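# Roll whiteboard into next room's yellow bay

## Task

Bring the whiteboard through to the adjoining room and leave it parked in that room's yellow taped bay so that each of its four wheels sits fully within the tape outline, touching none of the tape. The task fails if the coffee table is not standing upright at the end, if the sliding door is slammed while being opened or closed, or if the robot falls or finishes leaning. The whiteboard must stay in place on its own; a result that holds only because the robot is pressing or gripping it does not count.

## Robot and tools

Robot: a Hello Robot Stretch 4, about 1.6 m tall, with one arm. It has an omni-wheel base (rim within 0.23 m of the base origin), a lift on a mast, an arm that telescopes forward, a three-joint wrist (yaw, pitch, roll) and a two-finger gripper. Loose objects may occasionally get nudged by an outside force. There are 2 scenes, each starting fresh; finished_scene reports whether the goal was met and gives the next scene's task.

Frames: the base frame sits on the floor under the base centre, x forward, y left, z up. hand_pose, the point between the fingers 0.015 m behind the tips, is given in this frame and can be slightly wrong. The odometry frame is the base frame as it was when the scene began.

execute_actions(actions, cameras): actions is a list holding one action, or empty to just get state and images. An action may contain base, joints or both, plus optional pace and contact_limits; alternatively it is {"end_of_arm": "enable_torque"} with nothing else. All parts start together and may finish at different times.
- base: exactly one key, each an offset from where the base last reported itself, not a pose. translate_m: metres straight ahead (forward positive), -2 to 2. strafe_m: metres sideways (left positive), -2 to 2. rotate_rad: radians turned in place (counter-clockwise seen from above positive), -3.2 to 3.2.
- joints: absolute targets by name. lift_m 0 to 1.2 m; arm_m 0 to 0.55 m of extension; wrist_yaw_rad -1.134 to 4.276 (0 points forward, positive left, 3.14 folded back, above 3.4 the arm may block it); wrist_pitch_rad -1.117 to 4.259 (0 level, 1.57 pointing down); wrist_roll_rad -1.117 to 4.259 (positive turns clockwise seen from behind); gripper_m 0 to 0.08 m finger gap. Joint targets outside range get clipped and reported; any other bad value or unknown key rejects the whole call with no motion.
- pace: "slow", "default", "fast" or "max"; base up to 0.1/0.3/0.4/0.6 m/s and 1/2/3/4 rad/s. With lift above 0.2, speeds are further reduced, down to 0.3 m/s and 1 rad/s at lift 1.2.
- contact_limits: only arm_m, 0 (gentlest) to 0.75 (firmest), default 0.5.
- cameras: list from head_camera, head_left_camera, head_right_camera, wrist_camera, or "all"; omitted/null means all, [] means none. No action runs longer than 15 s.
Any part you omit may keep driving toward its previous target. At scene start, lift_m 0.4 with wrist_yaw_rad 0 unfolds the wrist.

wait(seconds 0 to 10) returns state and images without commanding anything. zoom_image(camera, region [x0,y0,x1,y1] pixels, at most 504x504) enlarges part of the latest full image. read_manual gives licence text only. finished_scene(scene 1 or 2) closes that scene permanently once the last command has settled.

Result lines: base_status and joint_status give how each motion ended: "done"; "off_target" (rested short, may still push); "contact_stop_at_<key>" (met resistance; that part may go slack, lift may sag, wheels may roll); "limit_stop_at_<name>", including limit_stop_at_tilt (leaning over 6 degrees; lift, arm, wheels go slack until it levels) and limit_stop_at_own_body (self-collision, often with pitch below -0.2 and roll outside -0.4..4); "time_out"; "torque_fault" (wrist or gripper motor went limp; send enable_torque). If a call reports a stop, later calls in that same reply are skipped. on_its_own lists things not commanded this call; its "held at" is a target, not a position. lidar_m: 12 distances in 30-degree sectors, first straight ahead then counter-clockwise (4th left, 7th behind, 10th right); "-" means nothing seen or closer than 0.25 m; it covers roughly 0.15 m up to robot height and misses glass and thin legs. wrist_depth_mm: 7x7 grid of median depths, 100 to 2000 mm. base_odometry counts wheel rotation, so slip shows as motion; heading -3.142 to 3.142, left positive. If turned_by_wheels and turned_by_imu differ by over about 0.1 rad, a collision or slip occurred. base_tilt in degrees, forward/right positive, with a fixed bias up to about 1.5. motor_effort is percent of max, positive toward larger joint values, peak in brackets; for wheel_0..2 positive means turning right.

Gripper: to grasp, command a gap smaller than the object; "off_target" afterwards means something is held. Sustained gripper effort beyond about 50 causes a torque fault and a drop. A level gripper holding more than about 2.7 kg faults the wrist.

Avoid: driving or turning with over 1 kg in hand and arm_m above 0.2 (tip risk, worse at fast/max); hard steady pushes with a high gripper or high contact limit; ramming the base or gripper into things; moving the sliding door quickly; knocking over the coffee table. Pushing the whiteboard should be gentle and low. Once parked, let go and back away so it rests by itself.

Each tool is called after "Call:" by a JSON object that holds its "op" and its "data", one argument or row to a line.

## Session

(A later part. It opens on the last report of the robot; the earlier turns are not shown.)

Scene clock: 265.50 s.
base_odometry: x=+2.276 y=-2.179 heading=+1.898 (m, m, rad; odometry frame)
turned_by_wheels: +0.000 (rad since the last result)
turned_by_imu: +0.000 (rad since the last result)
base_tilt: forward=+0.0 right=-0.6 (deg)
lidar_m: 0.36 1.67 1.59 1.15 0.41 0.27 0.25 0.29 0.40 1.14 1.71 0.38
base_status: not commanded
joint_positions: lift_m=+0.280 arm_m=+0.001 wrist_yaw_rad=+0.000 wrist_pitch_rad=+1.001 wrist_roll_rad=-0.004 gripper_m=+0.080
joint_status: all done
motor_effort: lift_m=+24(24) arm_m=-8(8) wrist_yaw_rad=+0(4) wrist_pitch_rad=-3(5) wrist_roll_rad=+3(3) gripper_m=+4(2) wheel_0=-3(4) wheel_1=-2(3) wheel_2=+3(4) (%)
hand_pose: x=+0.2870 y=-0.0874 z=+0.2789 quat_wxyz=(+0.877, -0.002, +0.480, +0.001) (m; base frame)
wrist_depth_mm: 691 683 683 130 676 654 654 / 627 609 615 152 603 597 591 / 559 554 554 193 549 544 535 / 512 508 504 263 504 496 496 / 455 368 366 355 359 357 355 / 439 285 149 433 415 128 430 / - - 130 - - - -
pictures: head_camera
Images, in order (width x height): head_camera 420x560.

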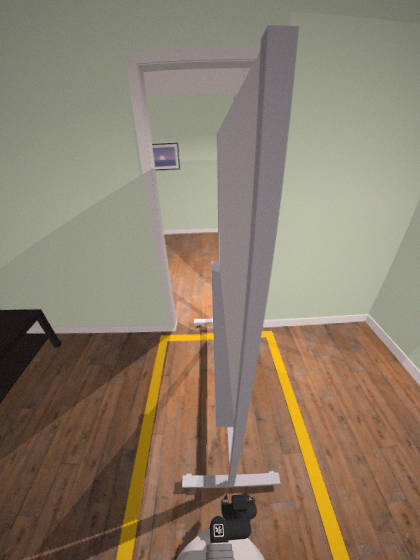

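Call:
{"op": "execute_actions", "data": {
  "actions": [
    {"base": {"strafe_m": 0.56}}
  ],
  "cameras": []
}}

Call:
{"op": "execute_actions", "data": {
  "actions": [
    {"base": {"translate_m": 0.457}, "joints": {"wrist_pitch_rad": 0.0}}
  ],
  "cameras": []
}}

Call:
{"op": "execute_actions", "data": {
  "actions": [
    {"base": {"rotate_rad": -1.571}}
  ],
  "cameras": ["head_camera", "head_left_camera", "wrist_camera"]
}}

Scene clock: 271.03 s.
base_odometry: x=+1.745 y=-2.359 heading=+1.898 (m, m, rad; odometry frame)
turned_by_wheels: +0.000 (rad since the last result)
turned_by_imu: -0.002 (rad since the last result)
base_tilt: forward=-0.2 right=-0.6 (deg)
lidar_m: 1.60 1.31 1.07 1.15 0.39 0.27 0.26 0.30 0.40 1.14 0.54 0.58
base_status: done
joint_positions: lift_m=+0.280 arm_m=+0.001 wrist_yaw_rad=+0.000 wrist_pitch_rad=+1.002 wrist_roll_rad=-0.004 gripper_m=+0.080
joint_status: not commanded
motor_effort: lift_m=+23(24) arm_m=-8(8) wrist_yaw_rad=+0(1) wrist_pitch_rad=-3(6) wrist_roll_rad=+3(4) gripper_m=+1(3) wheel_0=+0(9) wheel_1=+1(8) wheel_2=+0(1) (%)
hand_pose: x=+0.2870 y=-0.0874 z=+0.2789 quat_wxyz=(+0.877, -0.002, +0.480, +0.001) (m; base frame)
wrist_depth_mm: 691 683 683 668 668 668 654 / 621 615 615 609 603 597 591 / 559 559 554 549 544 544 539 / 517 512 508 500 500 496 496 / 473 469 466 466 462 462 452 / 442 286 149 427 418 128 430 / - - 131 - - - -
pictures: none
No camera images: the call's "cameras" was empty. Leave "cameras" out to get every camera's image.

Scene clock: 274.03 s.
base_odometry: x=+1.599 y=-1.926 heading=+1.898 (m, m, rad; odometry frame)
turned_by_wheels: +0.000 (rad since the last result)
turned_by_imu: -0.003 (rad since the last result)
base_tilt: forward=-0.1 right=-0.5 (deg)
lidar_m: 1.14 1.19 0.94 0.90 1.06 0.75 0.72 0.76 1.06 0.40 0.57 0.84
base_status: done
joint_positions: lift_m=+0.280 arm_m=+0.001 wrist_yaw_rad=+0.000 wrist_pitch_rad=+0.003 wrist_roll_rad=-0.004 gripper_m=+0.080
joint_status: all done
motor_effort: lift_m=+23(23) arm_m=-8(8) wrist_yaw_rad=-1(1) wrist_pitch_rad=-9(12) wrist_roll_rad=+3(3) gripper_m=+1(2) wheel_0=+2(7) wheel_1=+2(8) wheel_2=-2(12) (%)
hand_pose: x=+0.3850 y=-0.0874 z=+0.4573 quat_wxyz=(+1.000, -0.002, +0.002, +0.000) (m; base frame)
wrist_depth_mm: 946 946 931 931 - - 842 / 960 946 931 946 - - - / 960 960 946 946 - - - / 960 960 960 946 - - - / 976 976 976 976 - - 1863 / 991 549 149 976 960 128 1499 / - - 130 - - - -
pictures: none
No camera images: the call's "cameras" was empty. Leave "cameras" out to get every camera's image.

Scene clock: 276.10 s.
base_odometry: x=+1.599 y=-1.926 heading=+0.327 (m, m, rad; odometry frame)
turned_by_wheels: -1.571 (rad since the last result)
turned_by_imu: -1.570 (rad since the last result)
base_tilt: forward=-0.2 right=-0.6 (deg)
lidar_m: 0.43 0.58 0.78 1.14 1.21 0.94 0.94 1.05 0.77 0.71 0.75 1.07
base_status: done
joint_positions: lift_m=+0.280 arm_m=+0.001 wrist_yaw_rad=+0.000 wrist_pitch_rad=+0.003 wrist_roll_rad=-0.004 gripper_m=+0.080
joint_status: not commanded
motor_effort: lift_m=+23(23) arm_m=-8(8) wrist_yaw_rad=-2(2) wrist_pitch_rad=-8(8) wrist_roll_rad=+2(3) gripper_m=+1(2) wheel_0=+3(5) wheel_1=+2(8) wheel_2=+1(8) (%)
hand_pose: x=+0.3850 y=-0.0875 z=+0.4573 quat_wxyz=(+1.000, -0.002, +0.002, +0.000) (m; base frame)
wrist_depth_mm: 1863 - - - - 1464 991 / 1863 - - - - 1499 976 / 1808 - - - - 1464 991 / 1808 - - - 1921 1499 991 / 1808 - - - 1983 1499 1008 / 1537 820 149 1336 1229 128 960 / - - 131 - - - -
pictures: head_camera, head_left_camera, wrist_camera
camera_calibration (this result's frames):
wrist_camera: T_world_to_cam=[[0.0150589, -0.99958, -0.0247785, -0.0727765], [-0.0592346, 0.023846, -0.997959, 0.529519], [0.99813, 0.0164959, -0.0588506, -0.198178], [0, 0, 0, 1]] pos_world=[0.230269, -0.0821037, 0.514972]
Images, in order (width x height): head_camera 420x560, head_left_camera 420x672, wrist_camera 616x392.

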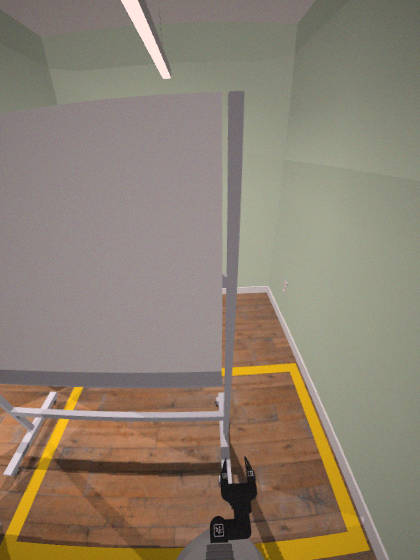

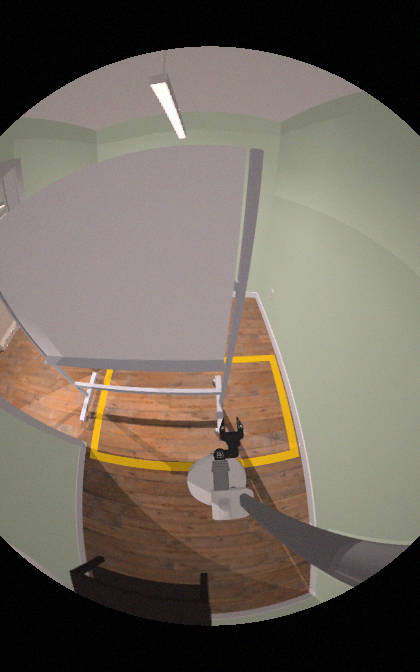

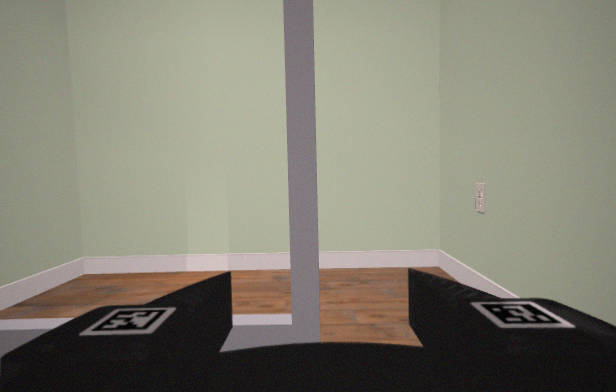

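Call:
{"op": "execute_actions", "data": {
  "actions": [
    {"base": {"strafe_m": 0.015}, "joints": {"arm_m": 0.245}, "contact_limits": {"arm_m": 0.2}}
  ],
  "cameras": ["wrist_camera"]
}}

Scene clock: 280.20 s.
base_odometry: x=+1.594 y=-1.912 heading=+0.327 (m, m, rad; odometry frame)
turned_by_wheels: +0.000 (rad since the last result)
turned_by_imu: -0.002 (rad since the last result)
base_tilt: forward=-0.2 right=-0.6 (deg)
lidar_m: 0.39 0.59 0.81 1.13 1.18 0.95 0.92 1.08 0.78 0.72 0.78 1.08
base_status: done
joint_positions: lift_m=+0.280 arm_m=+0.244 wrist_yaw_rad=+0.000 wrist_pitch_rad=+0.003 wrist_roll_rad=-0.004 gripper_m=+0.080
joint_status: all done
motor_effort: lift_m=+23(23) arm_m=+8(8) wrist_yaw_rad=-1(0) wrist_pitch_rad=-8(8) wrist_roll_rad=+3(2) gripper_m=+1(3) wheel_0=+0(8) wheel_1=+1(10) wheel_2=+0(0) (%)
contact_limits: arm_m 0.2
hand_pose: x=+0.6271 y=-0.0874 z=+0.4574 quat_wxyz=(+1.000, -0.002, +0.001, +0.000) (m; base frame)
wrist_depth_mm: 1756 1808 1708 144 1756 1499 991 / 1808 1808 1756 145 1756 1537 1008 / 1756 1808 1863 146 1808 1537 1008 / 1808 1863 1756 148 1808 1537 1008 / 1808 1808 1808 149 1756 1537 1025 / 1537 820 149 150 1229 128 976 / - - 131 - - - -
pictures: wrist_camera
camera_calibration (this result's frames):
wrist_camera: T_world_to_cam=[[0.015414, -0.999572, -0.0248455, -0.0765382], [-0.0589316, 0.0238971, -0.997976, 0.543746], [0.998143, 0.016847, -0.058538, -0.439948], [0, 0, 0, 1]] pos_world=[0.472355, -0.0820877, 0.51499]
Images, in order (width x height): wrist_camera 616x392.

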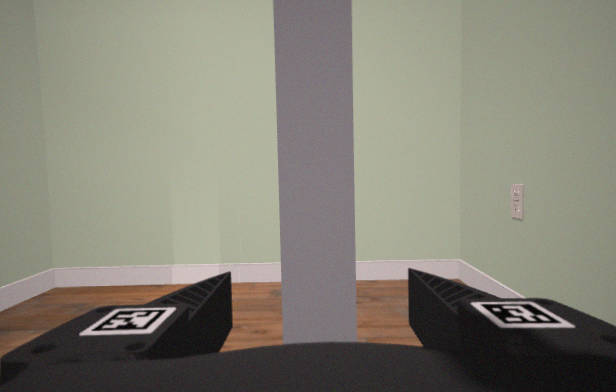

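Call:
{"op": "execute_actions", "data": {
  "actions": [
    {"joints": {"arm_m": 0.275, "gripper_m": 0.04}, "contact_limits": {"arm_m": 0.2}}
  ],
  "cameras": []
}}

Call:
{"op": "execute_actions", "data": {
  "actions": [
    {"base": {"strafe_m": -0.35}, "pace": "slow"}
  ],
  "cameras": ["head_camera", "head_left_camera", "wrist_camera"]
}}

Scene clock: 283.13 s.
base_odometry: x=+1.594 y=-1.912 heading=+0.327 (m, m, rad; odometry frame)
turned_by_wheels: +0.000 (rad since the last result)
turned_by_imu: -0.001 (rad since the last result)
base_tilt: forward=-0.1 right=-0.6 (deg)
lidar_m: 0.38 0.59 0.81 1.13 1.19 0.96 0.94 1.10 0.78 0.73 0.77 1.06
base_status: not commanded
joint_positions: lift_m=+0.280 arm_m=+0.274 wrist_yaw_rad=+0.000 wrist_pitch_rad=+0.003 wrist_roll_rad=-0.004 gripper_m=+0.040
joint_status: all done
motor_effort: lift_m=+23(23) arm_m=+8(8) wrist_yaw_rad=-1(0) wrist_pitch_rad=-8(8) wrist_roll_rad=+3(3) gripper_m=-1(0) wheel_0=+0(0) wheel_1=+1(1) wheel_2=+0(0) (%)
contact_limits: arm_m 0.2
hand_pose: x=+0.6571 y=-0.0874 z=+0.4574 quat_wxyz=(+1.000, -0.002, +0.001, +0.000) (m; base frame)
wrist_depth_mm: 1756 1708 1708 115 1708 1499 991 / 1808 1756 1756 116 1708 1499 991 / 1756 1808 1756 116 1756 1499 1008 / 1756 1808 1808 118 1708 1537 1008 / 1808 1808 1808 119 1756 1537 1025 / 1537 1499 121 120 129 1308 1008 / 1138 - - - - - 946
pictures: none
No camera images: the call's "cameras" was empty. Leave "cameras" out to get every camera's image.

Scene clock: 287.77 s.
base_odometry: x=+1.707 y=-2.243 heading=+0.329 (m, m, rad; odometry frame)
turned_by_wheels: +0.001 (rad since the last result)
turned_by_imu: +0.004 (rad since the last result)
base_tilt: forward=-0.2 right=-0.6 (deg)
lidar_m: 0.38 0.58 0.80 1.48 1.36 1.01 1.53 0.58 0.42 0.39 0.41 0.59
base_status: done
joint_positions: lift_m=+0.280 arm_m=+0.274 wrist_yaw_rad=+0.008 wrist_pitch_rad=+0.003 wrist_roll_rad=-0.004 gripper_m=+0.041
joint_status: not commanded
on_its_own: wrist_yaw_rad is at rest, and its effort (-24) is outside its rest range (-13 to +13)
motor_effort: lift_m=+23(23) arm_m=+8(8) wrist_yaw_rad=-24(46) wrist_pitch_rad=-8(9) wrist_roll_rad=+3(3) gripper_m=-7(13) wheel_0=+11(21) wheel_1=+0(7) wheel_2=+7(7) (%)
hand_pose: x=+0.6579 y=-0.0858 z=+0.4574 quat_wxyz=(+1.000, -0.002, +0.001, +0.004) (m; base frame)
wrist_depth_mm: 1756 1708 1756 115 1661 759 521 / 1756 1808 1808 115 1661 778 517 / 1808 1863 1808 117 1708 778 517 / 1808 1808 1808 118 1708 768 521 / 1863 1756 1808 119 1708 798 525 / 1537 1537 120 120 142 691 517 / 1138 - - - - - -
pictures: head_camera, head_left_camera, wrist_camera
camera_calibration (this result's frames):
wrist_camera: T_world_to_cam=[[0.0229831, -0.999427, -0.0248429, -0.0803677], [-0.0590656, 0.0234486, -0.997979, 0.54558], [0.997989, 0.024404, -0.0584929, -0.469929], [0, 0, 0, 1]] pos_world=[0.503056, -0.0816466, 0.514993]
Images, in order (width x height): head_camera 420x560, head_left_camera 420x672, wrist_camera 616x392.

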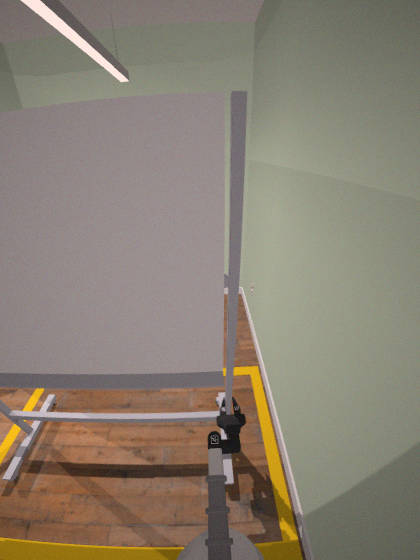

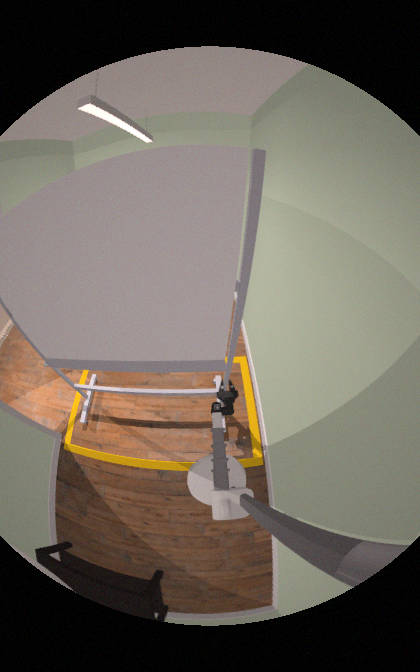

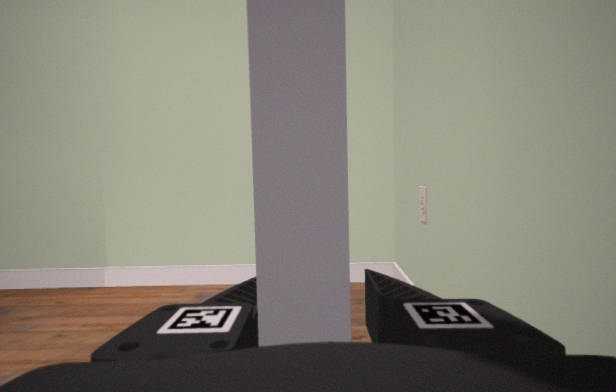

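Call:
{"op": "zoom_image", "data": {
  "camera": "head_left_camera",
  "region": [40, 340, 290, 490]
}}

Region (40, 340, 290, 490) of head_left_camera's 420x672 image, scaled by 2.016, with more detail than that image has; it fills the top 302 rows of this view, and the rest is white.

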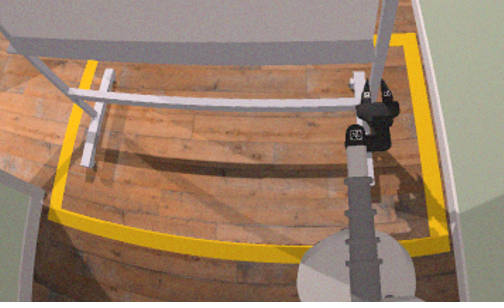

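Call:
{"op": "execute_actions", "data": {
  "actions": [
    {"base": {"strafe_m": -0.05}, "pace": "slow"}
  ],
  "cameras": []
}}

Call:
{"op": "execute_actions", "data": {
  "actions": [
    {"joints": {"gripper_m": 0.08}}
  ],
  "cameras": []
}}

Call:
{"op": "execute_actions", "data": {
  "actions": [
    {"joints": {"arm_m": 0.0}, "base": {"translate_m": -0.15}}
  ],
  "cameras": ["head_camera", "head_left_camera", "head_right_camera"]
}}

Call:
{"op": "zoom_image", "data": {
  "camera": "head_left_camera",
  "region": [40, 320, 290, 490]
}}

Scene clock: 293.37 s.
base_odometry: x=+1.723 y=-2.290 heading=+0.330 (m, m, rad; odometry frame)
turned_by_wheels: +0.001 (rad since the last result)
turned_by_imu: +0.000 (rad since the last result)
base_tilt: forward=-0.1 right=-0.6 (deg)
lidar_m: 0.39 0.58 0.82 1.52 1.31 1.03 1.44 0.50 0.36 0.33 0.37 0.51
base_status: done
joint_positions: lift_m=+0.280 arm_m=+0.274 wrist_yaw_rad=+0.008 wrist_pitch_rad=+0.003 wrist_roll_rad=-0.004 gripper_m=+0.041
joint_status: not commanded
on_its_own: wrist_yaw_rad is at rest, and its effort (-23) is outside its rest range (-13 to +13)
motor_effort: lift_m=+23(23) arm_m=+8(8) wrist_yaw_rad=-23(40) wrist_pitch_rad=-7(7) wrist_roll_rad=+2(3) gripper_m=-7(10) wheel_0=+11(19) wheel_1=+1(4) wheel_2=+6(6) (%)
hand_pose: x=+0.6579 y=-0.0856 z=+0.4574 quat_wxyz=(+1.000, -0.002, +0.001, +0.004) (m; base frame)
wrist_depth_mm: 1756 1756 1756 114 1464 661 445 / 1808 1756 1756 116 1430 668 442 / 1808 1808 1756 116 1464 661 445 / 1808 1808 1808 118 1464 676 449 / 1808 1808 1756 119 1537 683 452 / 1576 1537 120 120 142 591 445 / 1138 - - - - - -
pictures: none
No camera images: the call's "cameras" was empty. Leave "cameras" out to get every camera's image.

Scene clock: 294.43 s.
base_odometry: x=+1.723 y=-2.290 heading=+0.329 (m, m, rad; odometry frame)
turned_by_wheels: -0.001 (rad since the last result)
turned_by_imu: -0.002 (rad since the last result)
base_tilt: forward=-0.1 right=-0.6 (deg)
lidar_m: 0.36 0.57 0.82 1.53 1.32 1.02 1.43 0.51 0.36 0.33 0.36 0.50
base_status: not commanded
joint_positions: lift_m=+0.280 arm_m=+0.274 wrist_yaw_rad=+0.000 wrist_pitch_rad=+0.003 wrist_roll_rad=-0.004 gripper_m=+0.080
joint_status: all done
motor_effort: lift_m=+23(23) arm_m=+7(8) wrist_yaw_rad=-3(25) wrist_pitch_rad=-7(8) wrist_roll_rad=+3(2) gripper_m=+2(7) wheel_0=+2(11) wheel_1=+1(1) wheel_2=+2(6) (%)
hand_pose: x=+0.6572 y=-0.0874 z=+0.4574 quat_wxyz=(+1.000, -0.002, +0.001, +0.000) (m; base frame)
wrist_depth_mm: 1756 1756 1756 116 1308 634 430 / 1756 1708 1756 117 1336 634 430 / 1756 1756 1808 118 1336 634 430 / 1863 1756 1756 119 1366 634 433 / 1808 1863 1808 120 1366 647 433 / 1537 820 131 121 1229 128 415 / - - 121 - - - -
pictures: none
No camera images: the call's "cameras" was empty. Leave "cameras" out to get every camera's image.

Scene clock: 296.37 s.
base_odometry: x=+1.581 y=-2.339 heading=+0.329 (m, m, rad; odometry frame)
turned_by_wheels: +0.000 (rad since the last result)
turned_by_imu: -0.001 (rad since the last result)
base_tilt: forward=+0.0 right=-0.6 (deg)
lidar_m: 0.56 0.74 1.04 1.52 1.07 0.89 1.37 0.50 0.35 0.33 0.37 0.52
base_status: done
joint_positions: lift_m=+0.280 arm_m=+0.001 wrist_yaw_rad=+0.000 wrist_pitch_rad=+0.003 wrist_roll_rad=-0.004 gripper_m=+0.080
joint_status: all done
motor_effort: lift_m=+23(23) arm_m=-9(10) wrist_yaw_rad=+0(2) wrist_pitch_rad=-6(9) wrist_roll_rad=+3(2) gripper_m=+2(2) wheel_0=-2(4) wheel_1=-2(7) wheel_2=+2(9) (%)
hand_pose: x=+0.3850 y=-0.0875 z=+0.4574 quat_wxyz=(+1.000, -0.002, +0.001, +0.000) (m; base frame)
wrist_depth_mm: - - - - 1308 627 430 / - - - - 1336 634 430 / - - - - 1336 634 430 / - - - - 1366 640 433 / - - - - 1430 647 436 / 564 347 149 559 1229 128 418 / - - 131 - - - -
pictures: head_camera, head_left_camera, head_right_camera
Images, in order (width x height): head_camera 420x560, head_left_camera 420x672, head_right_camera 420x672.

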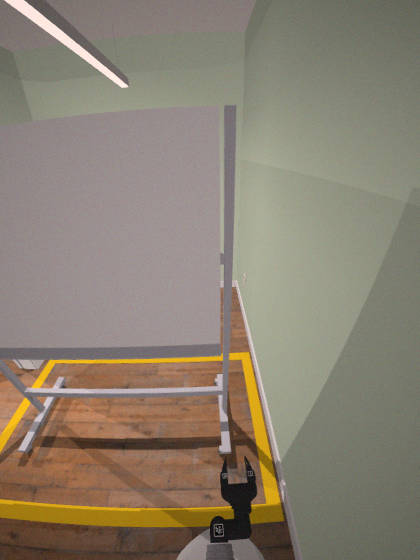

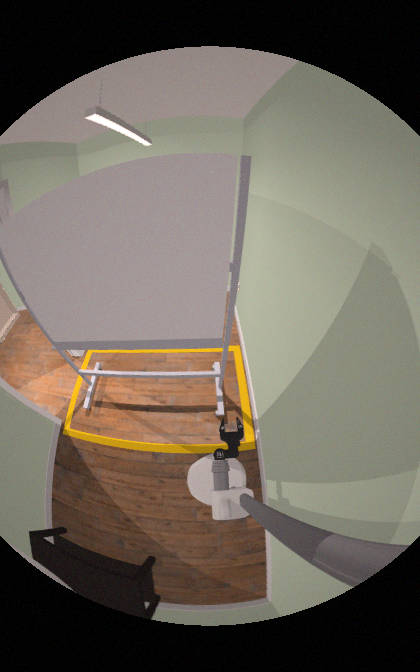

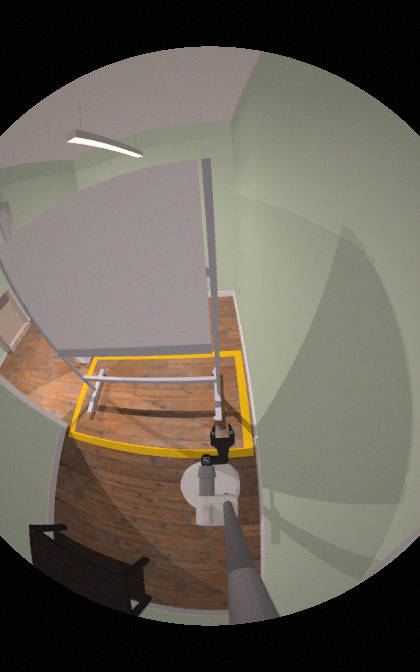

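Region (40, 320, 290, 490) of head_left_camera's 420x672 image, scaled by 2.016, with more detail than that image has; it fills the top 343 rows of this view, and the rest is white.

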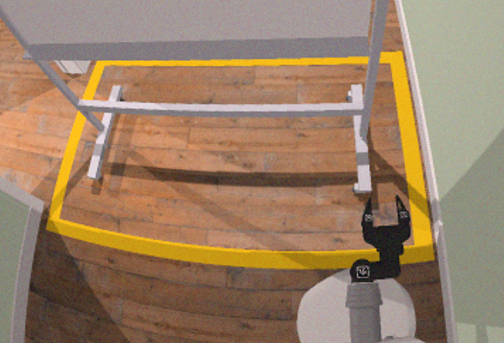

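All four wheels are inside the tape, the table is upright.

Call:
{"op": "finished_scene", "data": {
  "scene": 1
}}

The scene is finished: the task was done.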